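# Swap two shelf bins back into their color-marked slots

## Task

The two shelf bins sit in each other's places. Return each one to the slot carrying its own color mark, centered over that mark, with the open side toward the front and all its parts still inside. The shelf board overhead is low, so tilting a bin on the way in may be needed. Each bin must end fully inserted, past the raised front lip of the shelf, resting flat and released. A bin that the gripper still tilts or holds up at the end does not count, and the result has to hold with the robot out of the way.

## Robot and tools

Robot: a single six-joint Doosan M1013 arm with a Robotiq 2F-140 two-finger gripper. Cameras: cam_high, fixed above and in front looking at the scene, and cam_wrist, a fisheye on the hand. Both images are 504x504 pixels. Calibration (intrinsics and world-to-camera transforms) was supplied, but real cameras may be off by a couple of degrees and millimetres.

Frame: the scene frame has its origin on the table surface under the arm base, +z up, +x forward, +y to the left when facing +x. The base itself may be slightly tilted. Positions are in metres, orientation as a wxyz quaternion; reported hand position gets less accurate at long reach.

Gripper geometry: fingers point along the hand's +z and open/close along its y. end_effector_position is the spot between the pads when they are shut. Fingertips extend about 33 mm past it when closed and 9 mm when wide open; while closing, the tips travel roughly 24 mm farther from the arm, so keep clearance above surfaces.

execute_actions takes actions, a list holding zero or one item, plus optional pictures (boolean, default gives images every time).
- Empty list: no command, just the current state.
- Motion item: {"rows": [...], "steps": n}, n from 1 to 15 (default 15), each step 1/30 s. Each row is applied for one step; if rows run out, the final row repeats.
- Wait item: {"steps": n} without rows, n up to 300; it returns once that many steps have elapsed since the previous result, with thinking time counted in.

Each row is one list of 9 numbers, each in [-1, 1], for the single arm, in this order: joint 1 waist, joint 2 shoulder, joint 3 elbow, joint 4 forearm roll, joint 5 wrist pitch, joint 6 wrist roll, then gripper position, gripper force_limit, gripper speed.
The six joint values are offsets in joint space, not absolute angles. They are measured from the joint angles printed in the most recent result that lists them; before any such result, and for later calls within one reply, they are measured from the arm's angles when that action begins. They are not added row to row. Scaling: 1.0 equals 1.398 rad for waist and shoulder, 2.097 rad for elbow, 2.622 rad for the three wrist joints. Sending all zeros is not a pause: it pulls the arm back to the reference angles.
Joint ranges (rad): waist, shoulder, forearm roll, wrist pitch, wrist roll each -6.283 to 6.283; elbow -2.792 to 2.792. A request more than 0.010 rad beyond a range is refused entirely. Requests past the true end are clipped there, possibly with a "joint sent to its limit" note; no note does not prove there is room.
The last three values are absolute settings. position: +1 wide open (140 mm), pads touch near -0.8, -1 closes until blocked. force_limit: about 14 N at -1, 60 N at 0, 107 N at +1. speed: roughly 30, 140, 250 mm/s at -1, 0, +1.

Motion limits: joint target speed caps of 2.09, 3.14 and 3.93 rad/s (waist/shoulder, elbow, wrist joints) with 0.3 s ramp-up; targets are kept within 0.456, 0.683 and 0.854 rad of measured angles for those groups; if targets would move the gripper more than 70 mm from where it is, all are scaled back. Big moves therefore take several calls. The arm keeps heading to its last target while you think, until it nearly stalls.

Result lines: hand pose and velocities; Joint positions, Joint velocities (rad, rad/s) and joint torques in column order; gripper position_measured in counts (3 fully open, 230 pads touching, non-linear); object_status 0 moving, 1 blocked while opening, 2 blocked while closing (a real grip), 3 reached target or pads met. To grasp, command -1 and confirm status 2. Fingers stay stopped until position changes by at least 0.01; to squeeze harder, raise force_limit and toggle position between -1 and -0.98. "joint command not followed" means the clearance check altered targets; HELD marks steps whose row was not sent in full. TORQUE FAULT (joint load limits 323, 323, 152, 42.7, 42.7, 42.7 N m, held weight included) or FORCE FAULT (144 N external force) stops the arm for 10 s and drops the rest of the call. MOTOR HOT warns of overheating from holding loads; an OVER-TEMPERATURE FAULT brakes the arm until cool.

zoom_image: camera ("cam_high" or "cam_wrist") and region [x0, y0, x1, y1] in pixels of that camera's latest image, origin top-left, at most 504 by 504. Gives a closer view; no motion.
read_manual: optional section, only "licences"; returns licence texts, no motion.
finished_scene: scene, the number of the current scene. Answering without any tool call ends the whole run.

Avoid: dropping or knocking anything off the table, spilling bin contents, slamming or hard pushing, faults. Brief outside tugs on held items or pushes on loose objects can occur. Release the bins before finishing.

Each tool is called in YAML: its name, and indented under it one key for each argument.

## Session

execute_actions:
  actions: []

Scene clock: 0.00 s of 14400.00 s.
end_effector_position=(+1.1040, +0.1162, +0.3881) position_measured=3 object_status=3 end_effector_quat_wxyz=(-0.171, +0.769, -0.435, +0.435) end_effector_velocity=(-0.001, +0.000, -0.001) end_effector_angular_velocity=(-0.000, +0.001, -0.000)
Joint positions: [ 0.121  0.526  1.329 -0.601  0.403  3.19 ]
Joint velocities: [ 0.001 -0.     0.001  0.     0.001  0.   ]
Joint torques (N m, as the joint torque sensors report them, + toward a larger angle): no reading
camera_calibration (this result's frames):
cam_wrist: T_world_to_cam=[[-0.603335, -0.452696, -0.656546, 0.955083], [-0.491591, 0.859369, -0.140795, 0.518103], [0.627953, 0.237806, -0.741029, -0.23716], [0, 0, 0, 1]] pos_world=[0.979856, 0.0435187, 0.52426]

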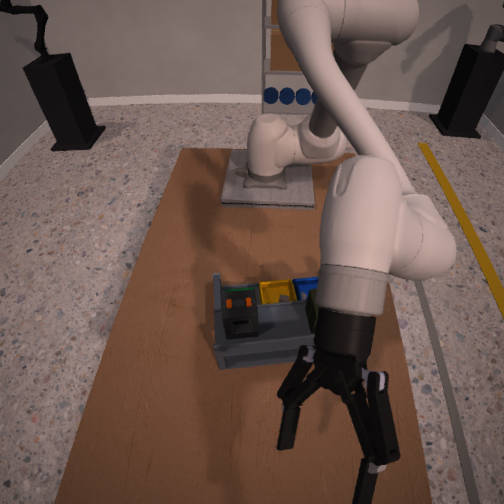

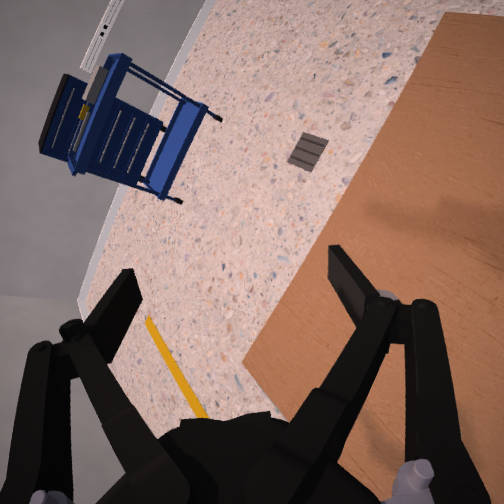

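execute_actions:
  actions:
    - {"rows": [[-0.022, -0.295, 0.216, 0.229, 0.322, 0.614, -0.25, 0.8, 0.5]], "steps": 15}
  pictures: false

execute_actions:
  actions:
    - {"steps": 30}

Scene clock: 4.53 s of 14400.00 s.
end_effector_position=(+0.8565, +0.0712, +0.3251) position_measured=148 object_status=0 end_effector_quat_wxyz=(+0.140, -0.547, +0.801, -0.200) end_effector_velocity=(-0.525, -0.001, -0.098) end_effector_angular_velocity=(+1.105, +0.616, -1.853)
Joint positions: [ 0.105  0.309  1.567 -0.286  0.846  3.781]
Joint velocities: [-0.03  -0.407  0.447  0.59   0.828  1.61 ]
Joint torques (N m, as the joint torque sensors report them, + toward a larger angle): [ -0.09 -72.8  -36.81   3.8   -1.22  -0.51]
Steps of this call (steps 1 to 90: nothing new was sent; then 1.03 s passed at rest; steps 91 to 105: all 15 steps of this action). Readings (joint positions | what the end effector reports):
91: [0.121 0.525 1.330 -0.600 0.404 3.191] | position_measured=3 object_status=0
92: [0.121 0.520 1.336 -0.592 0.416 3.203] | position_measured=11 object_status=0
94: [0.119 0.489 1.371 -0.546 0.481 3.269] | position_measured=32 object_status=0
98: [0.114 0.416 1.450 -0.441 0.628 3.439] | position_measured=75 object_status=0
105: the state above

Scene clock: 5.53 s of 14400.00 s.
end_effector_position=(+0.5909, +0.1001, +0.2999) position_measured=160 object_status=3 end_effector_quat_wxyz=(+0.002, -0.010, +1.000, -0.005) end_effector_velocity=(+0.001, -0.000, +0.001) end_effector_angular_velocity=(-0.000, -0.002, -0.001)
Joint positions: [ 0.091  0.113  1.782 -0.001  1.247  4.799]
Joint velocities: [-0.001 -0.    -0.001 -0.    -0.001  0.001]
Joint torques (N m, as the joint torque sensors report them, + toward a larger angle): [ -1.6  -54.77 -37.89   4.34  -0.05  -0.18]
Steps of this call (steps 1 to 30: the robot went on to your last target). Readings (joint positions | what the end effector reports):
1: [0.104 0.296 1.582 -0.266 0.874 3.837] | position_measured=158 object_status=0
2: [0.103 0.283 1.596 -0.247 0.901 3.895] | position_measured=160 object_status=0
4: [0.102 0.257 1.624 -0.210 0.953 4.019] | position_measured=160 object_status=0
8: [0.098 0.209 1.677 -0.140 1.052 4.281] | position_measured=160 object_status=3
30: the state above
camera_calibration (this result's frames):
cam_wrist: T_world_to_cam=[[0.0976737, 0.993252, 0.0625379, -0.194321], [0.896289, -0.115104, 0.428271, -0.625936], [0.43258, 0.0142212, -0.901484, 0.209473], [0, 0, 0, 1]] pos_world=[0.489386, 0.117983, 0.469059]

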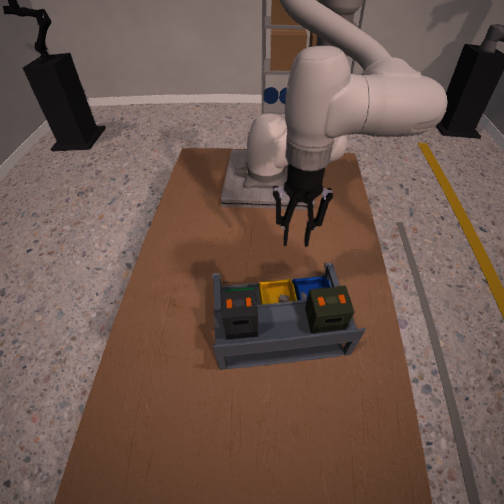

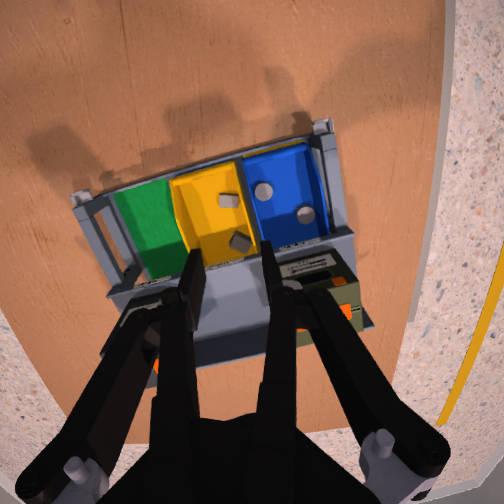

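execute_actions:
  actions:
    - {"rows": [[-0.0942, 0.1092, 0.0533, 0, -0.101, -0.1026, -0.25, 0.8, 0.5]], "steps": 15}
  pictures: false

execute_actions:
  actions:
    - {"steps": 5}

Scene clock: 23.80 s of 14400.00 s.
end_effector_position=(+0.6273, +0.0194, +0.1507) position_measured=160 object_status=3 end_effector_quat_wxyz=(+0.002, -0.079, +0.997, -0.005) end_effector_velocity=(+0.000, +0.001, +0.000) end_effector_angular_velocity=(-0.000, -0.001, +0.004)
Joint positions: [-0.041  0.266  1.894 -0.001  0.983  4.53 ]
Joint velocities: [ 0.002 -0.001  0.    -0.    -0.001 -0.002]
Joint torques (N m, as the joint torque sensors report them, + toward a larger angle): [ -1.86 -65.34 -33.12   3.79  -0.31  -0.29]
Steps of this call (steps 1 to 15: the robot went on to your last target; steps 16 to 90: nothing new was sent; then 14.77 s passed at rest; steps 91 to 105: all 15 steps of this action). Readings (joint positions | what the end effector reports):
91: [0.090 0.114 1.783 -0.001 1.247 4.798] | position_measured=160 object_status=3
92: [0.085 0.120 1.787 -0.000 1.235 4.787] | position_measured=160 object_status=3
94: [0.056 0.154 1.812 -0.000 1.176 4.727] | position_measured=160 object_status=3
98: [-0.011 0.232 1.869 -0.001 1.043 4.591] | position_measured=160 object_status=3
105: the state above

Scene clock: 23.97 s of 14400.00 s.
end_effector_position=(+0.6274, +0.0194, +0.1508) position_measured=160 object_status=3 end_effector_quat_wxyz=(+0.002, -0.079, +0.997, -0.005) end_effector_velocity=(+0.001, +0.000, +0.002) end_effector_angular_velocity=(-0.000, -0.003, +0.000)
Joint positions: [-0.041  0.266  1.894 -0.001  0.982  4.53 ]
Joint velocities: [ 0.001 -0.003 -0.001 -0.     0.001  0.001]
Joint torques (N m, as the joint torque sensors report them, + toward a larger angle): [ -1.64 -64.81 -33.22   3.87  -0.1   -0.21]
Steps of this call (steps 1 to 5: the robot went on to your last target). Readings (joint positions | what the end effector reports):
1: [-0.041 0.266 1.894 -0.001 0.982 4.530] | position_measured=160 object_status=3
2: [-0.041 0.266 1.894 -0.001 0.982 4.530] | position_measured=160 object_status=3
4: [-0.041 0.266 1.894 -0.001 0.982 4.530] | position_measured=160 object_status=3
5: the state above
camera_calibration (this result's frames):
cam_wrist: T_world_to_cam=[[-0.0392155, 0.997299, 0.06211, -0.0225636], [0.904029, 0.00893159, 0.427379, -0.611174], [0.425669, 0.0729091, -0.901937, 0.0636649], [0, 0, 0, 1]] pos_world=[0.524534, 0.0233197, 0.320026]

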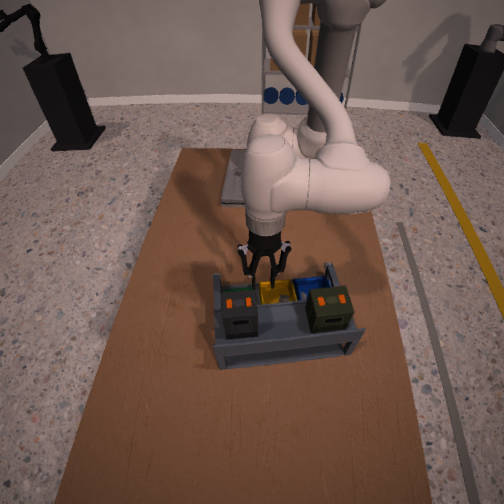

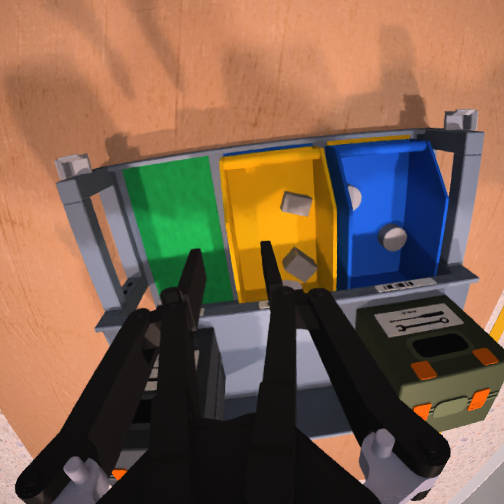

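execute_actions:
  actions:
    - {"rows": [[-0.007, 0, 0, 0, 0, -0.004, -0.25, 0.8, 0.5],[-0.007, 0, 0, 0, 0, -0.004, -0.25, 0.8, 0.5],[-0.007, 0.0602, 0.0289, 0, -0.0554, -0.004, -0.25, 0.8, 0.5]], "steps": 13}
  pictures: false

execute_actions:
  actions:
    - {"rows": [[0, 0, 0, 0, 0, 0, -1, 0.8, 0]], "steps": 15}

Scene clock: 30.47 s of 14400.00 s.
end_effector_position=(+0.6281, +0.0126, +0.0712) position_measured=160 object_status=3 end_effector_quat_wxyz=(+0.002, -0.079, +0.997, -0.005) end_effector_velocity=(-0.000, -0.000, +0.000) end_effector_angular_velocity=(-0.000, -0.003, +0.001)
Joint positions: [-0.051  0.35   1.955 -0.001  0.837  4.52 ]
Joint velocities: [-0.    -0.002  0.002 -0.    -0.003 -0.001]
Joint torques (N m, as the joint torque sensors report them, + toward a larger angle): [ -2.21 -68.62 -29.32   3.39  -0.11  -0.19]
Steps of this call (steps 1 to 15: the robot went on to your last target; steps 16 to 90: nothing new was sent; then 3.07 s passed at rest; steps 91 to 103: all 13 steps of this action). Readings (joint positions | what the end effector reports):
91: [-0.042 0.266 1.894 -0.001 0.982 4.529] | position_measured=160 object_status=3
92: [-0.046 0.266 1.894 -0.001 0.982 4.524] | position_measured=160 object_status=3
94: [-0.050 0.273 1.898 -0.001 0.970 4.520] | position_measured=160 object_status=3
98: [-0.051 0.343 1.950 -0.001 0.851 4.520] | position_measured=160 object_status=3
103: the state above

Scene clock: 30.97 s of 14400.00 s.
end_effector_position=(+0.6281, +0.0126, +0.0712) position_measured=232 object_status=0 end_effector_quat_wxyz=(+0.002, -0.079, +0.997, -0.005) end_effector_velocity=(-0.001, -0.001, -0.001) end_effector_angular_velocity=(+0.000, +0.002, -0.002)
Joint positions: [-0.051  0.35   1.955 -0.001  0.837  4.52 ]
Joint velocities: [-0.001  0.     0.001  0.     0.001  0.   ]
Joint torques (N m, as the joint torque sensors report them, + toward a larger angle): [ -2.68 -59.89 -27.01   2.75  -1.88   0.42]
Steps of this call (steps 1 to 15: all 15 steps of this action). Readings (joint positions | what the end effector reports):
1: [-0.051 0.350 1.955 -0.001 0.837 4.520] | position_measured=160 object_status=0
2: [-0.051 0.350 1.955 -0.001 0.837 4.520] | position_measured=166 object_status=0
4: [-0.051 0.350 1.955 -0.001 0.837 4.520] | position_measured=181 object_status=0
8: [-0.051 0.350 1.955 -0.001 0.837 4.520] | position_measured=212 object_status=0
15: the state above
camera_calibration (this result's frames):
cam_wrist: T_world_to_cam=[[-0.0400824, 0.997259, 0.0621856, -0.0102742], [0.903844, 0.0096546, 0.427753, -0.577719], [0.42598, 0.0733515, -0.901754, -0.00808852], [0, 0, 0, 1]] pos_world=[0.525202, 0.016417, 0.240466]

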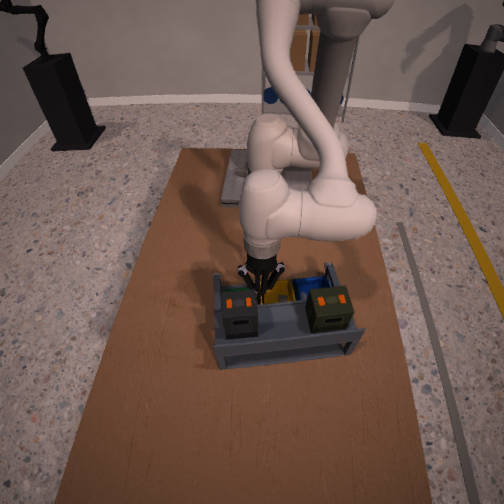

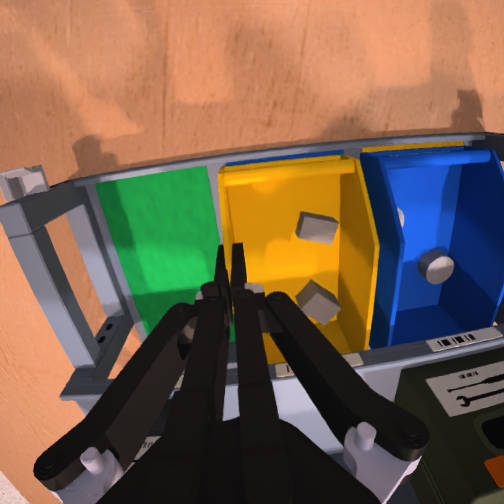

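execute_actions:
  actions:
    - {"rows": [[0, 0.005, -0.0096, 0, 0.015, 0, -1, 0.8, 0],[0, 0.005, -0.0096, 0, 0.015, 0, -1, 0.8, 0],[0, 0.01, -0.0193, 0, 0.03, 0, -1, 0.8, 0],[0, 0.01, -0.0193, 0, 0.03, 0, -1, 0.8, 0],[0, 0.0152, -0.0289, 0, 0.0454, 0, -1, 0.8, 0]], "steps": 10}
  pictures: false

execute_actions:
  actions:
    - {"rows": [[-0.0035, -0.0119, 0.01, 0, -0.0016, -0.0019, -1, 0.8, 0],[-0.007, -0.0239, 0.0199, 0, -0.0032, -0.0037, -1, 0.8, 0],[-0.0105, -0.0358, 0.0299, 0, -0.0048, -0.0056, -1, 0.8, 0],[-0.014, -0.0477, 0.0398, 0, -0.0064, -0.0075, -1, 0.8, 0],[-0.0175, -0.0596, 0.0498, 0, -0.008, -0.0093, -1, 0.8, 0],[-0.021, -0.0716, 0.0597, 0, -0.0096, -0.0112, -1, 0.8, 0],[-0.0245, -0.0835, 0.0697, 0, -0.0112, -0.0131, -1, 0.8, 0],[-0.028, -0.0954, 0.0796, 0, -0.0128, -0.0149, -1, 0.8, 0],[-0.0315, -0.1073, 0.0896, 0, -0.0144, -0.0168, -1, 0.8, 0],[-0.035, -0.1193, 0.0995, 0, -0.016, -0.0187, -1, 0.8, 0],[-0.0385, -0.1312, 0.1095, 0, -0.0176, -0.0205, -1, 0.8, 0],[-0.042, -0.1431, 0.1194, 0, -0.0192, -0.0224, -1, 0.8, 0]], "steps": 15}
  pictures: false

execute_actions:
  actions:
    - {"steps": 4}

Scene clock: 55.00 s of 14400.00 s.
end_effector_position=(+0.6283, +0.0127, +0.0842) position_measured=232 object_status=3 end_effector_quat_wxyz=(-0.037, -0.079, +0.996, -0.000) end_effector_velocity=(+0.000, -0.001, +0.001) end_effector_angular_velocity=(-0.000, +0.001, -0.002)
Joint positions: [-0.051  0.371  1.894 -0.001  0.956  4.52 ]
Joint velocities: [-0.002 -0.    -0.001 -0.     0.003  0.   ]
Joint torques (N m, as the joint torque sensors report them, + toward a larger angle): [ -2.7  -74.86 -32.14   3.78   0.02  -0.35]
Steps of this call (steps 1 to 15: the robot went on to your last target; steps 16 to 90: nothing new was sent; then 20.70 s passed at rest; steps 91 to 100: all 10 steps of this action). Readings (joint positions | what the end effector reports):
91: [-0.051 0.350 1.954 -0.001 0.839 4.520] | position_measured=232 object_status=3
92: [-0.051 0.353 1.949 -0.001 0.851 4.520] | position_measured=232 object_status=3
94: [-0.051 0.360 1.927 -0.001 0.893 4.520] | position_measured=232 object_status=3
98: [-0.051 0.371 1.894 -0.001 0.955 4.520] | position_measured=232 object_status=3
100: the state above

Scene clock: 55.50 s of 14400.00 s.
end_effector_position=(+0.4909, -0.0111, +0.0956) position_measured=232 object_status=3 end_effector_quat_wxyz=(-0.037, -0.079, +0.996, +0.002) end_effector_velocity=(-0.036, -0.006, +0.002) end_effector_angular_velocity=(+0.001, -0.006, -0.004)
Joint positions: [-0.109  0.172  2.144 -0.001  0.906  4.461]
Joint velocities: [-0.018 -0.057  0.066  0.    -0.016 -0.014]
Joint torques (N m, as the joint torque sensors report them, + toward a larger angle): [ -7.3  -23.49 -45.51   5.37  -1.32  -0.04]
Steps of this call (steps 1 to 15: all 15 steps of this action). Readings (joint positions | what the end effector reports):
1: [-0.051 0.371 1.895 -0.001 0.956 4.520] | position_measured=232 object_status=3
2: [-0.053 0.366 1.901 -0.001 0.955 4.518] | position_measured=232 object_status=3
4: [-0.061 0.338 1.937 -0.001 0.948 4.510] | position_measured=232 object_status=3
8: [-0.080 0.271 2.019 -0.001 0.931 4.490] | position_measured=232 object_status=3
15: the state above

Scene clock: 55.63 s of 14400.00 s.
end_effector_position=(+0.4907, -0.0112, +0.0956) position_measured=232 object_status=3 end_effector_quat_wxyz=(-0.037, -0.079, +0.996, +0.002) end_effector_velocity=(+0.000, +0.000, -0.001) end_effector_angular_velocity=(-0.000, +0.001, -0.000)
Joint positions: [-0.11   0.171  2.145 -0.001  0.906  4.461]
Joint velocities: [ 0.     0.002 -0.001 -0.    -0.     0.001]
Joint torques (N m, as the joint torque sensors report them, + toward a larger angle): [ -1.97 -52.96 -31.03   3.67   0.25  -0.21]
Steps of this call (steps 1 to 4: the robot went on to your last target). Readings (joint positions | what the end effector reports):
1: [-0.110 0.171 2.145 -0.001 0.906 4.461] | position_measured=232 object_status=3
2: [-0.110 0.171 2.145 -0.001 0.906 4.461] | position_measured=232 object_status=3
4: the state above
camera_calibration (this result's frames):
cam_wrist: T_world_to_cam=[[-0.0339562, 0.996789, 0.0725142, 0.0024717], [0.934874, 0.0060268, 0.354928, -0.472013], [0.353352, 0.0798437, -0.932077, 0.112824], [0, 0, 0, 1]] pos_world=[0.40149, -0.00862735, 0.272513]

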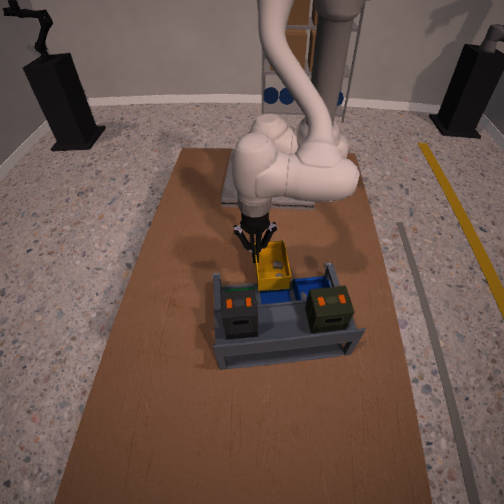

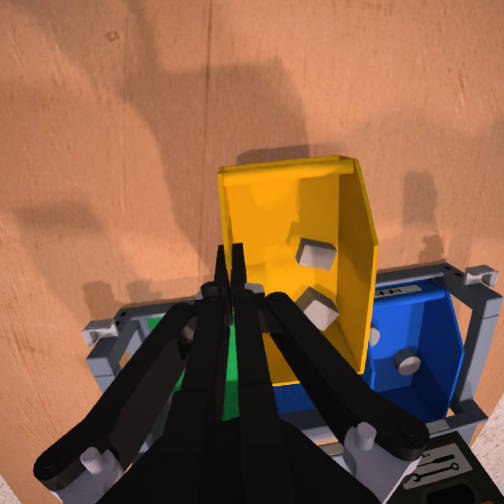

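execute_actions:
  actions:
    - {"rows": [[0, -0.04, -0.001, 0, 0.02, 0, -1, 0.8, 0],[0, -0.04, -0.001, 0, 0.02, 0, -1, 0.8, 0],[0, -0.04, -0.001, 0, 0.02, 0, -1, 0.8, 0],[0, -0.1295, -0.0023, 0, 0.0398, 0, -1, 0.8, 0]], "steps": 14}
  pictures: false

execute_actions:
  actions:
    - {"rows": [[-0.3707, 0, 0, 0, 0, -0.1977, -1, 0.8, 0]], "steps": 15}
  pictures: false

execute_actions:
  actions:
    - {"steps": 8}
  pictures: false

execute_actions:
  actions:
    - {"rows": [[0, 0.09, 0.025, 0, -0.068, 0, -1, 0.8, 0],[0, 0.09, 0.025, 0, -0.068, 0, -1, 0.8, 0],[0, 0.09, 0.025, 0, -0.068, 0, -1, 0.8, 0],[0, 0.09, 0.025, 0, -0.068, 0, -1, 0.8, 0],[0, 0.09, 0.025, 0, -0.068, 0, -1, 0.8, 0],[0, 0.09, 0.025, 0, -0.068, 0, -1, 0.8, 0],[0, 0.11, 0.03, 0, -0.083, 0, -1, 0.8, 0],[0, 0.11, 0.03, 0, -0.083, 0, -1, 0.8, 0],[0, 0.1284, 0.0355, 0, -0.0962, 0, -1, 0.8, 0]], "steps": 15}
  pictures: false

execute_actions:
  actions:
    - {"rows": [[0, 0, 0, 0, 0, 0, -0.25, 0.8, 0.5]], "steps": 9}

Scene clock: 64.50 s of 14400.00 s.
end_effector_position=(+0.4686, -0.0084, +0.1859) position_measured=232 object_status=3 end_effector_quat_wxyz=(+0.003, -0.079, +0.997, -0.005) end_effector_velocity=(+0.001, -0.001, +0.000) end_effector_angular_velocity=(-0.000, -0.001, -0.001)
Joint positions: [-0.11  -0.01   2.14  -0.001  1.01   4.461]
Joint velocities: [-0.001  0.    -0.001 -0.    -0.001 -0.   ]
Joint torques (N m, as the joint torque sensors report them, + toward a larger angle): [ -1.37 -40.52 -35.48   4.18  -0.09  -0.11]
Steps of this call (steps 1 to 15: the robot went on to your last target; steps 16 to 90: nothing new was sent; then 5.40 s passed at rest; steps 91 to 104: all 14 steps of this action). Readings (joint positions | what the end effector reports):
91: [-0.110 0.171 2.145 -0.001 0.907 4.461] | position_measured=232 object_status=3
92: [-0.110 0.165 2.145 -0.001 0.913 4.461] | position_measured=232 object_status=3
94: [-0.110 0.132 2.144 -0.001 0.942 4.461] | position_measured=232 object_status=3
98: [-0.110 0.019 2.140 -0.001 0.997 4.461] | position_measured=232 object_status=3
104: the state above

Scene clock: 65.00 s of 14400.00 s.
end_effector_position=(+0.4227, -0.2013, +0.1873) position_measured=232 object_status=3 end_effector_quat_wxyz=(+0.003, -0.080, +0.997, -0.005) end_effector_velocity=(-0.205, -0.429, +0.003) end_effector_angular_velocity=(-0.001, +0.001, -0.035)
Joint positions: [-0.535 -0.01   2.14  -0.001  1.01   4.033]
Joint velocities: [-1.012 -0.001 -0.001 -0.     0.001 -0.977]
Joint torques (N m, as the joint torque sensors report them, + toward a larger angle): [ -1.07 -39.85 -34.32   4.12   0.12   0.01]
Steps of this call (steps 1 to 15: all 15 steps of this action). Readings (joint positions | what the end effector reports):
1: [-0.110 -0.010 2.140 -0.001 1.010 4.460] | position_measured=232 object_status=3
2: [-0.116 -0.010 2.140 -0.001 1.010 4.453] | position_measured=232 object_status=3
4: [-0.152 -0.010 2.140 -0.001 1.010 4.412] | position_measured=232 object_status=3
8: [-0.288 -0.010 2.140 -0.001 1.010 4.273] | position_measured=232 object_status=3
15: the state above

Scene clock: 65.27 s of 14400.00 s.
end_effector_position=(+0.4022, -0.2397, +0.1875) position_measured=232 object_status=3 end_effector_quat_wxyz=(+0.003, -0.079, +0.997, -0.005) end_effector_velocity=(-0.001, +0.001, -0.001) end_effector_angular_velocity=(+0.001, +0.002, +0.005)
Joint positions: [-0.628 -0.01   2.14  -0.001  1.01   3.943]
Joint velocities: [ 0.     0.     0.001 -0.     0.    -0.004]
Joint torques (N m, as the joint torque sensors report them, + toward a larger angle): [ -1.41 -38.63 -35.33   4.17  -0.09   0.12]
Steps of this call (steps 1 to 8: the robot went on to your last target). Readings (joint positions | what the end effector reports):
1: [-0.567 -0.010 2.140 -0.001 1.010 4.002] | position_measured=232 object_status=3
2: [-0.594 -0.010 2.140 -0.001 1.010 3.976] | position_measured=232 object_status=3
4: [-0.624 -0.010 2.140 -0.001 1.010 3.947] | position_measured=232 object_status=3
8: the state above

Scene clock: 65.77 s of 14400.00 s.
end_effector_position=(+0.4196, -0.2524, +0.0693) position_measured=232 object_status=3 end_effector_quat_wxyz=(+0.002, -0.079, +0.997, -0.005) end_effector_velocity=(+0.000, -0.000, +0.000) end_effector_angular_velocity=(-0.002, -0.003, -0.001)
Joint positions: [-0.628  0.17   2.214 -0.001  0.758  3.943]
Joint velocities: [-0.    -0.001  0.001  0.    -0.003  0.001]
Joint torques (N m, as the joint torque sensors report them, + toward a larger angle): [ -2.05 -49.97 -28.96   3.21  -0.26  -0.25]
Steps of this call (steps 1 to 15: all 15 steps of this action). Readings (joint positions | what the end effector reports):
1: [-0.628 -0.009 2.140 -0.001 1.009 3.943] | position_measured=232 object_status=3
2: [-0.628 -0.003 2.142 -0.001 1.000 3.943] | position_measured=232 object_status=3
4: [-0.628 0.032 2.157 -0.001 0.950 3.943] | position_measured=232 object_status=3
8: [-0.628 0.122 2.194 -0.001 0.825 3.943] | position_measured=232 object_status=3
15: the state above

Scene clock: 66.07 s of 14400.00 s.
end_effector_position=(+0.4196, -0.2524, +0.0693) position_measured=160 object_status=0 end_effector_quat_wxyz=(+0.002, -0.079, +0.997, -0.005) end_effector_velocity=(+0.000, +0.000, +0.000) end_effector_angular_velocity=(+0.000, +0.000, -0.000)
Joint positions: [-0.628  0.17   2.214 -0.001  0.758  3.943]
Joint velocities: [ 0.    -0.    -0.    -0.     0.001  0.   ]
Joint torques (N m, as the joint torque sensors report them, + toward a larger angle): [ -1.4  -48.86 -27.72   3.26  -0.01  -0.25]
Steps of this call (steps 1 to 9: all 9 steps of this action). Readings (joint positions | what the end effector reports):
1: [-0.628 0.170 2.214 -0.001 0.758 3.943] | position_measured=232 object_status=0
2: [-0.628 0.170 2.214 -0.001 0.758 3.943] | position_measured=230 object_status=0
4: [-0.628 0.170 2.214 -0.001 0.758 3.943] | position_measured=203 object_status=0
8: [-0.628 0.170 2.214 -0.001 0.758 3.943] | position_measured=162 object_status=0
9: the state above
camera_calibration (this result's frames):
cam_wrist: T_world_to_cam=[[-0.0400376, 0.997231, 0.0626737, 0.245682], [0.90393, 0.00941956, 0.427576, -0.385898], [0.425801, 0.0737718, -0.901804, 0.0986174], [0, 0, 0, 1]] pos_world=[0.31667, -0.248642, 0.238536]

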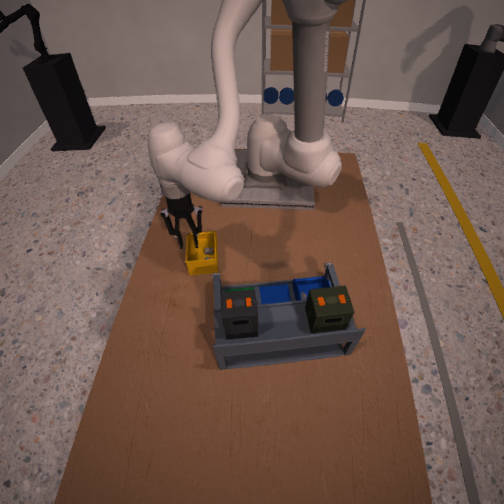

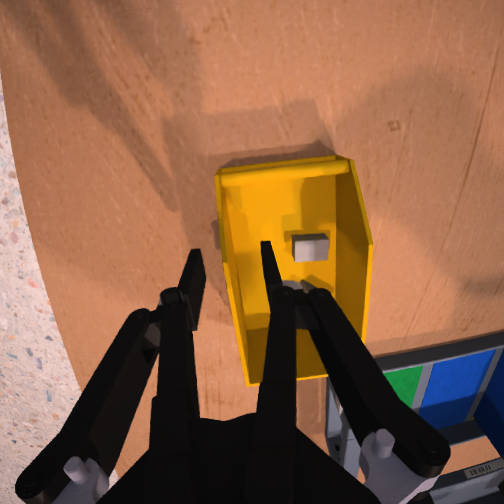

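execute_actions:
  actions:
    - {"rows": [[0, -0.0775, -0.0341, 0, 0.0685, 0, -0.25, 0.8, 0.5]], "steps": 10}
  pictures: false

execute_actions:
  actions:
    - {"rows": [[0.5398, 0.1515, -0.1238, 0, 0.0182, 0.2878, -0.25, 0.8, 0.5]], "steps": 15}
  pictures: false

execute_actions:
  actions:
    - {"steps": 17}

Scene clock: 76.57 s of 14400.00 s.
end_effector_position=(+0.4191, -0.2517, +0.1524) position_measured=160 object_status=3 end_effector_quat_wxyz=(+0.002, -0.079, +0.997, -0.005) end_effector_velocity=(-0.002, +0.002, +0.000) end_effector_angular_velocity=(+0.002, +0.004, +0.001)
Joint positions: [-0.628  0.061  2.143 -0.001  0.937  3.943]
Joint velocities: [ 0.001 -0.002  0.002 -0.001  0.004  0.001]
Joint torques (N m, as the joint torque sensors report them, + toward a larger angle): [ -1.28 -43.95 -33.83   3.74  -0.01  -0.14]
Steps of this call (steps 1 to 15: the robot went on to your last target; steps 16 to 90: nothing new was sent; then 7.17 s passed at rest; steps 91 to 100: all 10 steps of this action). Readings (joint positions | what the end effector reports):
91: [-0.628 0.169 2.214 -0.001 0.759 3.943] | position_measured=160 object_status=3
92: [-0.628 0.164 2.210 -0.001 0.770 3.943] | position_measured=160 object_status=3
94: [-0.628 0.128 2.187 -0.001 0.829 3.943] | position_measured=160 object_status=3
98: [-0.628 0.062 2.143 -0.001 0.935 3.943] | position_measured=160 object_status=3
100: the state above

Scene clock: 77.07 s of 14400.00 s.
end_effector_position=(+0.5683, -0.0983, +0.1546) position_measured=160 object_status=3 end_effector_quat_wxyz=(+0.002, -0.041, +0.999, -0.005) end_effector_velocity=(+0.223, +0.481, -0.004) end_effector_angular_velocity=(-0.002, -0.002, +0.189)
Joint positions: [-0.248  0.19   1.986 -0.001  0.966  4.398]
Joint velocities: [ 0.9    0.198 -0.246  0.     0.045  0.711]
Joint torques (N m, as the joint torque sensors report them, + toward a larger angle): [ -2.66 -59.26 -30.71   3.61   0.15  -0.19]
Steps of this call (steps 1 to 15: all 15 steps of this action). Readings (joint positions | what the end effector reports):
1: [-0.627 0.062 2.142 -0.001 0.937 3.944] | position_measured=160 object_status=3
2: [-0.621 0.065 2.139 -0.001 0.938 3.954] | position_measured=160 object_status=3
4: [-0.586 0.083 2.119 -0.001 0.942 4.013] | position_measured=160 object_status=3
8: [-0.463 0.132 2.058 -0.001 0.953 4.190] | position_measured=160 object_status=3
15: the state above

Scene clock: 77.63 s of 14400.00 s.
end_effector_position=(+0.6213, +0.1250, +0.1504) position_measured=160 object_status=3 end_effector_quat_wxyz=(+0.003, -0.079, +0.997, -0.005) end_effector_velocity=(+0.000, +0.001, +0.001) end_effector_angular_velocity=(+0.001, -0.002, -0.002)
Joint positions: [ 0.127  0.273  1.883 -0.001  0.985  4.697]
Joint velocities: [ 0.001 -0.002 -0.     0.001 -0.001  0.003]
Joint torques (N m, as the joint torque sensors report them, + toward a larger angle): [ -2.09 -65.91 -32.83   3.82  -0.01  -0.7 ]
Steps of this call (steps 1 to 17: the robot went on to your last target). Readings (joint positions | what the end effector reports):
1: [-0.218 0.197 1.978 -0.001 0.968 4.422] | position_measured=160 object_status=3
2: [-0.188 0.203 1.970 -0.001 0.969 4.446] | position_measured=160 object_status=3
4: [-0.128 0.217 1.953 -0.001 0.972 4.494] | position_measured=160 object_status=3
8: [-0.010 0.243 1.921 -0.001 0.978 4.588] | position_measured=160 object_status=3
17: the state above
camera_calibration (this result's frames):
cam_wrist: T_world_to_cam=[[-0.0402995, 0.997256, 0.0621044, -0.127398], [0.903429, 0.00981516, 0.428626, -0.606381], [0.42684, 0.0733804, -0.901345, 0.0573295], [0, 0, 0, 1]] pos_world=[0.518217, 0.128793, 0.319496]

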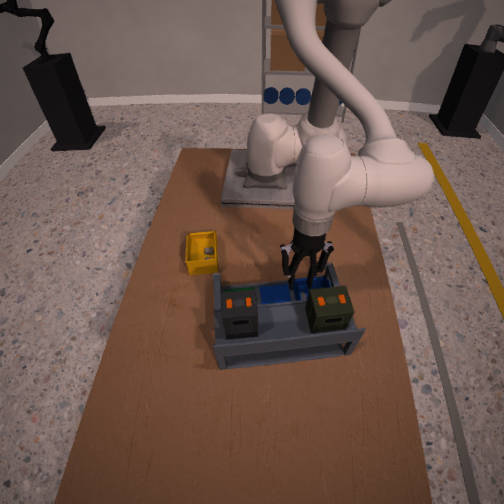

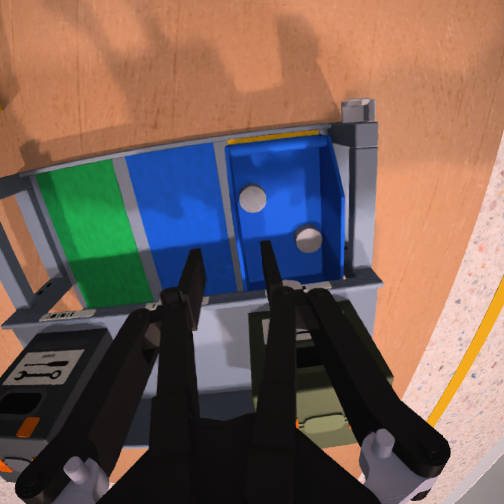

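execute_actions:
  actions:
    - {"rows": [[0, 0.0596, 0.0286, 0, -0.0544, 0, -0.25, 0.8, 0.5]], "steps": 11}
  pictures: false

execute_actions:
  actions:
    - {"rows": [[0, 0, 0, 0, 0, 0, -1, 0.8, 0]], "steps": 15}
  pictures: false

execute_actions:
  actions:
    - {"rows": [[0, 0.005, -0.0096, 0, 0.015, 0, -1, 0.8, 0],[0, 0.005, -0.0096, 0, 0.015, 0, -1, 0.8, 0],[0, 0.01, -0.0193, 0, 0.03, 0, -1, 0.8, 0],[0, 0.01, -0.0193, 0, 0.03, 0, -1, 0.8, 0],[0, 0.0151, -0.0289, 0, 0.0455, 0, -1, 0.8, 0]], "steps": 10}
  pictures: false

execute_actions:
  actions:
    - {"rows": [[-0.0004, -0.012, 0.0101, 0, -0.0017, 0, -1, 0.8, 0],[-0.0008, -0.0241, 0.0202, 0, -0.0034, 0, -1, 0.8, 0],[-0.0012, -0.0361, 0.0304, 0, -0.005, 0, -1, 0.8, 0],[-0.0017, -0.0481, 0.0405, 0, -0.0067, -0.001, -1, 0.8, 0],[-0.0021, -0.0601, 0.0506, 0, -0.0084, -0.001, -1, 0.8, 0],[-0.0025, -0.0722, 0.0607, 0, -0.0101, -0.001, -1, 0.8, 0],[-0.0029, -0.0842, 0.0708, 0, -0.0117, -0.0015, -1, 0.8, 0],[-0.0033, -0.0962, 0.0809, 0, -0.0134, -0.0015, -1, 0.8, 0],[-0.0038, -0.1082, 0.0911, 0, -0.0151, -0.002, -1, 0.8, 0],[-0.0042, -0.1203, 0.1012, 0, -0.0168, -0.002, -1, 0.8, 0],[-0.0046, -0.1323, 0.1113, 0, -0.0184, -0.0026, -1, 0.8, 0],[-0.005, -0.1443, 0.1214, 0, -0.0201, -0.0026, -1, 0.8, 0]], "steps": 15}
  pictures: false

execute_actions:
  actions:
    - {"steps": 4}

Scene clock: 101.13 s of 14400.00 s.
end_effector_position=(+0.6216, +0.1244, +0.0710) position_measured=160 object_status=3 end_effector_quat_wxyz=(+0.002, -0.079, +0.997, -0.005) end_effector_velocity=(+0.001, +0.001, -0.001) end_effector_angular_velocity=(+0.000, -0.001, +0.002)
Joint positions: [ 0.127  0.357  1.943 -0.001  0.842  4.697]
Joint velocities: [ 0.002  0.001 -0.001 -0.    -0.002  0.   ]
Joint torques (N m, as the joint torque sensors report them, + toward a larger angle): [ -1.94 -68.96 -29.54   3.46  -0.49  -0.11]
Steps of this call (steps 1 to 15: the robot went on to your last target; steps 16 to 90: nothing new was sent; then 20.13 s passed at rest; steps 91 to 101: all 11 steps of this action). Readings (joint positions | what the end effector reports):
91: [0.127 0.274 1.883 -0.001 0.984 4.697] | position_measured=160 object_status=3
92: [0.127 0.280 1.887 -0.001 0.973 4.697] | position_measured=160 object_status=3
94: [0.127 0.315 1.912 -0.001 0.913 4.697] | position_measured=160 object_status=3
98: [0.127 0.357 1.943 -0.001 0.843 4.697] | position_measured=160 object_status=3
101: the state above

Scene clock: 101.63 s of 14400.00 s.
end_effector_position=(+0.6217, +0.1244, +0.0711) position_measured=232 object_status=0 end_effector_quat_wxyz=(+0.002, -0.079, +0.997, -0.005) end_effector_velocity=(+0.000, -0.002, -0.001) end_effector_angular_velocity=(+0.000, +0.001, -0.005)
Joint positions: [ 0.127  0.356  1.943 -0.001  0.842  4.697]
Joint velocities: [-0.003  0.001  0.     0.001  0.     0.001]
Joint torques (N m, as the joint torque sensors report them, + toward a larger angle): [ -2.2  -60.54 -27.1    2.75  -2.01   0.43]
Steps of this call (steps 1 to 15: all 15 steps of this action). Readings (joint positions | what the end effector reports):
1: [0.127 0.357 1.943 -0.001 0.842 4.697] | position_measured=160 object_status=0
2: [0.127 0.357 1.943 -0.001 0.842 4.697] | position_measured=166 object_status=0
4: [0.127 0.357 1.943 -0.001 0.842 4.697] | position_measured=181 object_status=0
8: [0.127 0.357 1.943 -0.001 0.842 4.697] | position_measured=212 object_status=0
15: the state above

Scene clock: 101.97 s of 14400.00 s.
end_effector_position=(+0.6217, +0.1245, +0.0842) position_measured=232 object_status=3 end_effector_quat_wxyz=(-0.037, -0.079, +0.996, -0.007) end_effector_velocity=(-0.001, +0.001, -0.000) end_effector_angular_velocity=(-0.001, +0.004, +0.002)
Joint positions: [ 0.127  0.378  1.883 -0.001  0.961  4.697]
Joint velocities: [ 0.001  0.001 -0.    -0.     0.003 -0.001]
Joint torques (N m, as the joint torque sensors report them, + toward a larger angle): [ -1.66 -75.06 -32.14   3.61  -0.25  -0.3 ]
Steps of this call (steps 1 to 10: all 10 steps of this action). Readings (joint positions | what the end effector reports):
1: [0.127 0.357 1.943 -0.001 0.843 4.697] | position_measured=232 object_status=3
2: [0.127 0.359 1.937 -0.001 0.855 4.697] | position_measured=232 object_status=3
4: [0.127 0.366 1.915 -0.001 0.898 4.697] | position_measured=232 object_status=3
8: [0.127 0.377 1.883 -0.001 0.960 4.697] | position_measured=232 object_status=3
10: the state above

Scene clock: 102.47 s of 14400.00 s.
end_effector_position=(+0.4846, +0.1015, +0.0954) position_measured=232 object_status=3 end_effector_quat_wxyz=(-0.038, -0.079, +0.996, -0.007) end_effector_velocity=(-0.039, -0.007, +0.001) end_effector_angular_velocity=(+0.001, -0.005, -0.004)
Joint positions: [ 0.12   0.176  2.136 -0.001  0.909  4.69 ]
Joint velocities: [-0.003 -0.059  0.072  0.001 -0.017  0.   ]
Joint torques (N m, as the joint torque sensors report them, + toward a larger angle): [ -9.45 -24.74 -43.12   4.84  -1.3   -0.15]
Steps of this call (steps 1 to 15: all 15 steps of this action). Readings (joint positions | what the end effector reports):
1: [0.127 0.377 1.883 -0.001 0.962 4.697] | position_measured=232 object_status=3
2: [0.127 0.372 1.889 -0.001 0.961 4.697] | position_measured=232 object_status=3
4: [0.126 0.344 1.926 -0.001 0.953 4.697] | position_measured=232 object_status=3
8: [0.124 0.277 2.010 -0.001 0.935 4.694] | position_measured=232 object_status=3
15: the state above

Scene clock: 102.60 s of 14400.00 s.
end_effector_position=(+0.4844, +0.1013, +0.0954) position_measured=232 object_status=3 end_effector_quat_wxyz=(-0.037, -0.079, +0.996, -0.007) end_effector_velocity=(+0.000, +0.001, -0.001) end_effector_angular_velocity=(+0.000, -0.000, -0.000)
Joint positions: [ 0.12   0.176  2.137 -0.001  0.909  4.69 ]
Joint velocities: [ 0.001  0.001 -0.     0.    -0.001  0.001]
Joint torques (N m, as the joint torque sensors report them, + toward a larger angle): [ -2.21 -53.41 -29.69   3.42   0.17  -0.23]
Steps of this call (steps 1 to 4: the robot went on to your last target). Readings (joint positions | what the end effector reports):
1: [0.120 0.176 2.137 -0.001 0.909 4.690] | position_measured=232 object_status=3
2: [0.120 0.176 2.137 -0.001 0.909 4.690] | position_measured=232 object_status=3
4: the state above
camera_calibration (this result's frames):
cam_wrist: T_world_to_cam=[[-0.0347442, 0.997922, 0.0542603, -0.107939], [0.93466, 0.0132229, 0.355297, -0.467343], [0.353842, 0.0630595, -0.933177, 0.107428], [0, 0, 0, 1]] pos_world=[0.395044, 0.10712, 0.272151]

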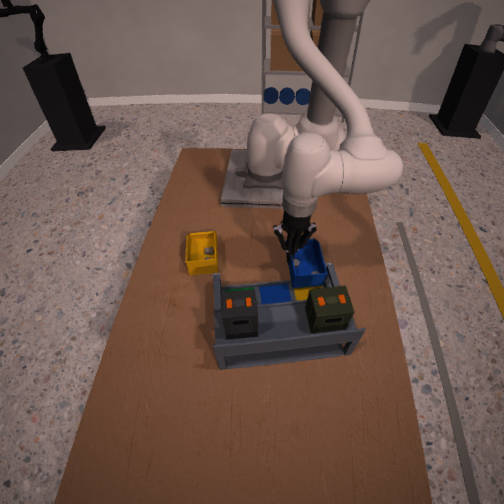

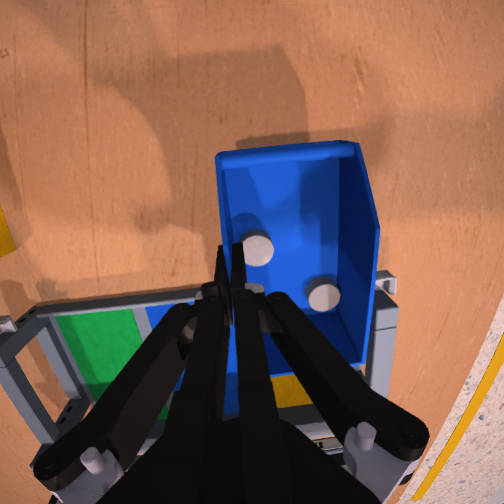

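execute_actions:
  actions:
    - {"rows": [[0, -0.04, 0, 0, 0.015, 0, -1, 0.8, 0],[0, -0.04, 0, 0, 0.015, 0, -1, 0.8, 0],[0, -0.04, 0, 0, 0.015, 0, -1, 0.8, 0],[0, -0.08, 0, 0, 0.03, 0, -1, 0.8, 0]], "steps": 11}
  pictures: false

execute_actions:
  actions:
    - {"rows": [[-0.2788, -0.0559, 0.0615, 0, -0.0375, -0.1483, -1, 0.8, 0]], "steps": 15}
  pictures: false

execute_actions:
  actions:
    - {"steps": 5}
  pictures: false

execute_actions:
  actions:
    - {"rows": [[0, 0.04, 0.016, 0, -0.034, 0, -1, 0.8, 0],[0, 0.04, 0.016, 0, -0.034, 0, -1, 0.8, 0],[0, 0.04, 0.016, 0, -0.034, 0, -1, 0.8, 0],[0, 0.04, 0.016, 0, -0.034, 0, -1, 0.8, 0],[0, 0.055, 0.022, 0, -0.047, 0, -1, 0.8, 0],[0, 0.055, 0.022, 0, -0.047, 0, -1, 0.8, 0],[0, 0.0656, 0.0269, 0, -0.0565, 0, -1, 0.8, 0]], "steps": 13}
  pictures: false

execute_actions:
  actions:
    - {"rows": [[0, 0, 0, 0, 0, 0, -0.25, 0.8, 0.5]], "steps": 9}

Scene clock: 122.17 s of 14400.00 s.
end_effector_position=(+0.4660, +0.0994, +0.1513) position_measured=232 object_status=3 end_effector_quat_wxyz=(-0.021, -0.079, +0.997, -0.006) end_effector_velocity=(-0.002, -0.000, -0.003) end_effector_angular_velocity=(-0.001, +0.009, -0.000)
Joint positions: [ 0.12   0.064  2.137 -0.001  0.987  4.69 ]
Joint velocities: [-0.     0.005  0.     0.     0.003  0.   ]
Joint torques (N m, as the joint torque sensors report them, + toward a larger angle): [ -2.12 -43.39 -31.97   4.02   0.29  -0.19]
Steps of this call (steps 1 to 15: the robot went on to your last target; steps 16 to 90: nothing new was sent; then 16.20 s passed at rest; steps 91 to 101: all 11 steps of this action). Readings (joint positions | what the end effector reports):
91: [0.120 0.175 2.137 -0.001 0.909 4.690] | position_measured=232 object_status=3
92: [0.120 0.169 2.137 -0.001 0.914 4.690] | position_measured=232 object_status=3
94: [0.120 0.136 2.137 -0.001 0.937 4.690] | position_measured=232 object_status=3
98: [0.120 0.066 2.137 -0.001 0.986 4.690] | position_measured=232 object_status=3
101: the state above

Scene clock: 122.67 s of 14400.00 s.
end_effector_position=(+0.4215, -0.0703, +0.1312) position_measured=232 object_status=3 end_effector_quat_wxyz=(+0.002, -0.078, +0.997, -0.005) end_effector_velocity=(-0.058, -0.114, -0.015) end_effector_angular_velocity=(-0.008, -0.033, -0.004)
Joint positions: [-0.263 -0.013  2.264 -0.001  0.891  4.309]
Joint velocities: [-0.293 -0.061  0.096  0.    -0.069 -0.289]
Joint torques (N m, as the joint torque sensors report them, + toward a larger angle): [  8.21 -36.6  -34.93   4.72  -0.16  -0.15]
Steps of this call (steps 1 to 15: all 15 steps of this action). Readings (joint positions | what the end effector reports):
1: [0.119 0.064 2.137 -0.001 0.987 4.690] | position_measured=232 object_status=3
2: [0.113 0.063 2.139 -0.001 0.984 4.683] | position_measured=232 object_status=3
4: [0.078 0.056 2.151 -0.001 0.972 4.648] | position_measured=232 object_status=3
8: [-0.058 0.028 2.196 -0.001 0.939 4.513] | position_measured=232 object_status=3
15: the state above

Scene clock: 122.83 s of 14400.00 s.
end_effector_position=(+0.4202, -0.0729, +0.1309) position_measured=232 object_status=3 end_effector_quat_wxyz=(+0.003, -0.079, +0.997, -0.005) end_effector_velocity=(-0.000, -0.000, -0.000) end_effector_angular_velocity=(+0.000, +0.001, +0.002)
Joint positions: [-0.27  -0.014  2.266 -0.001  0.889  4.302]
Joint velocities: [-0.     0.     0.    -0.    -0.    -0.002]
Joint torques (N m, as the joint torque sensors report them, + toward a larger angle): [ -2.44 -34.84 -32.39   3.76  -0.07  -0.09]
Steps of this call (steps 1 to 5: the robot went on to your last target). Readings (joint positions | what the end effector reports):
1: [-0.269 -0.014 2.266 -0.001 0.889 4.303] | position_measured=232 object_status=3
2: [-0.270 -0.014 2.266 -0.001 0.889 4.302] | position_measured=232 object_status=3
4: [-0.270 -0.014 2.266 -0.001 0.889 4.302] | position_measured=232 object_status=3
5: the state above

Scene clock: 123.27 s of 14400.00 s.
end_effector_position=(+0.4206, -0.0735, +0.0688) position_measured=232 object_status=3 end_effector_quat_wxyz=(+0.003, -0.079, +0.997, -0.005) end_effector_velocity=(-0.000, -0.000, -0.000) end_effector_angular_velocity=(+0.000, +0.001, -0.000)
Joint positions: [-0.27   0.077  2.323 -0.001  0.741  4.302]
Joint velocities: [-0.001  0.    -0.    -0.     0.    -0.   ]
Joint torques (N m, as the joint torque sensors report them, + toward a larger angle): [ -1.72 -39.79 -28.6    3.24   0.14  -0.16]
Steps of this call (steps 1 to 13: all 13 steps of this action). Readings (joint positions | what the end effector reports):
1: [-0.270 -0.014 2.266 -0.001 0.888 4.302] | position_measured=232 object_status=3
2: [-0.270 -0.008 2.270 -0.001 0.877 4.302] | position_measured=232 object_status=3
4: [-0.270 0.024 2.289 -0.001 0.828 4.302] | position_measured=232 object_status=3
8: [-0.270 0.070 2.317 -0.001 0.754 4.302] | position_measured=232 object_status=3
13: the state above

Scene clock: 123.57 s of 14400.00 s.
end_effector_position=(+0.4206, -0.0735, +0.0688) position_measured=160 object_status=0 end_effector_quat_wxyz=(+0.003, -0.079, +0.997, -0.005) end_effector_velocity=(+0.001, +0.000, +0.001) end_effector_angular_velocity=(-0.000, -0.003, +0.001)
Joint positions: [-0.27   0.077  2.323 -0.001  0.741  4.302]
Joint velocities: [ 0.001 -0.001 -0.001  0.001 -0.001 -0.001]
Joint torques (N m, as the joint torque sensors report them, + toward a larger angle): [ -1.74 -38.78 -27.06   3.28  -0.03  -0.24]
Steps of this call (steps 1 to 9: all 9 steps of this action). Readings (joint positions | what the end effector reports):
1: [-0.270 0.077 2.323 -0.001 0.741 4.302] | position_measured=232 object_status=0
2: [-0.270 0.077 2.323 -0.001 0.741 4.302] | position_measured=230 object_status=0
4: [-0.270 0.077 2.323 -0.001 0.741 4.302] | position_measured=203 object_status=0
8: [-0.270 0.077 2.323 -0.001 0.741 4.302] | position_measured=162 object_status=0
9: the state above
camera_calibration (this result's frames):
cam_wrist: T_world_to_cam=[[-0.0392959, 0.997301, 0.0620216, 0.0670726], [0.903359, 0.0089281, 0.428792, -0.388206], [0.427081, 0.0728775, -0.901272, 0.083893], [0, 0, 0, 1]] pos_world=[0.317496, -0.0695395, 0.23791]

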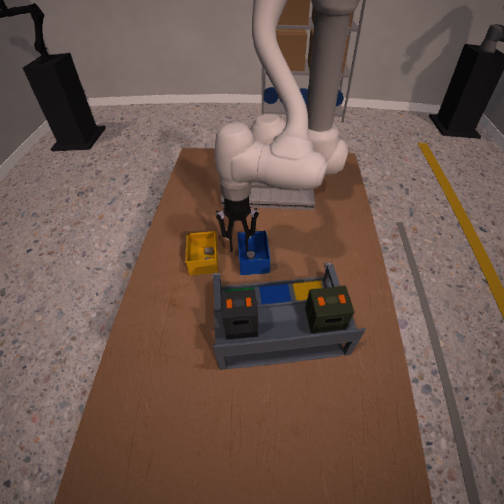

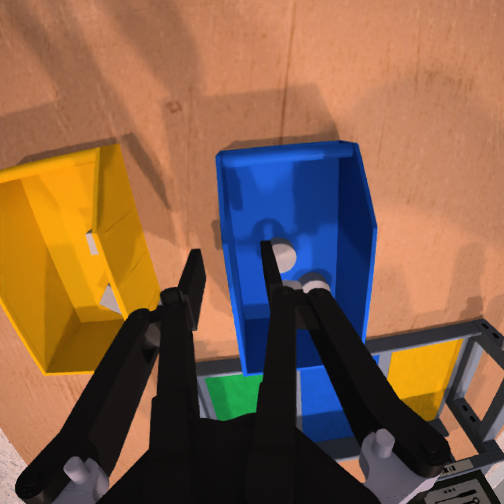

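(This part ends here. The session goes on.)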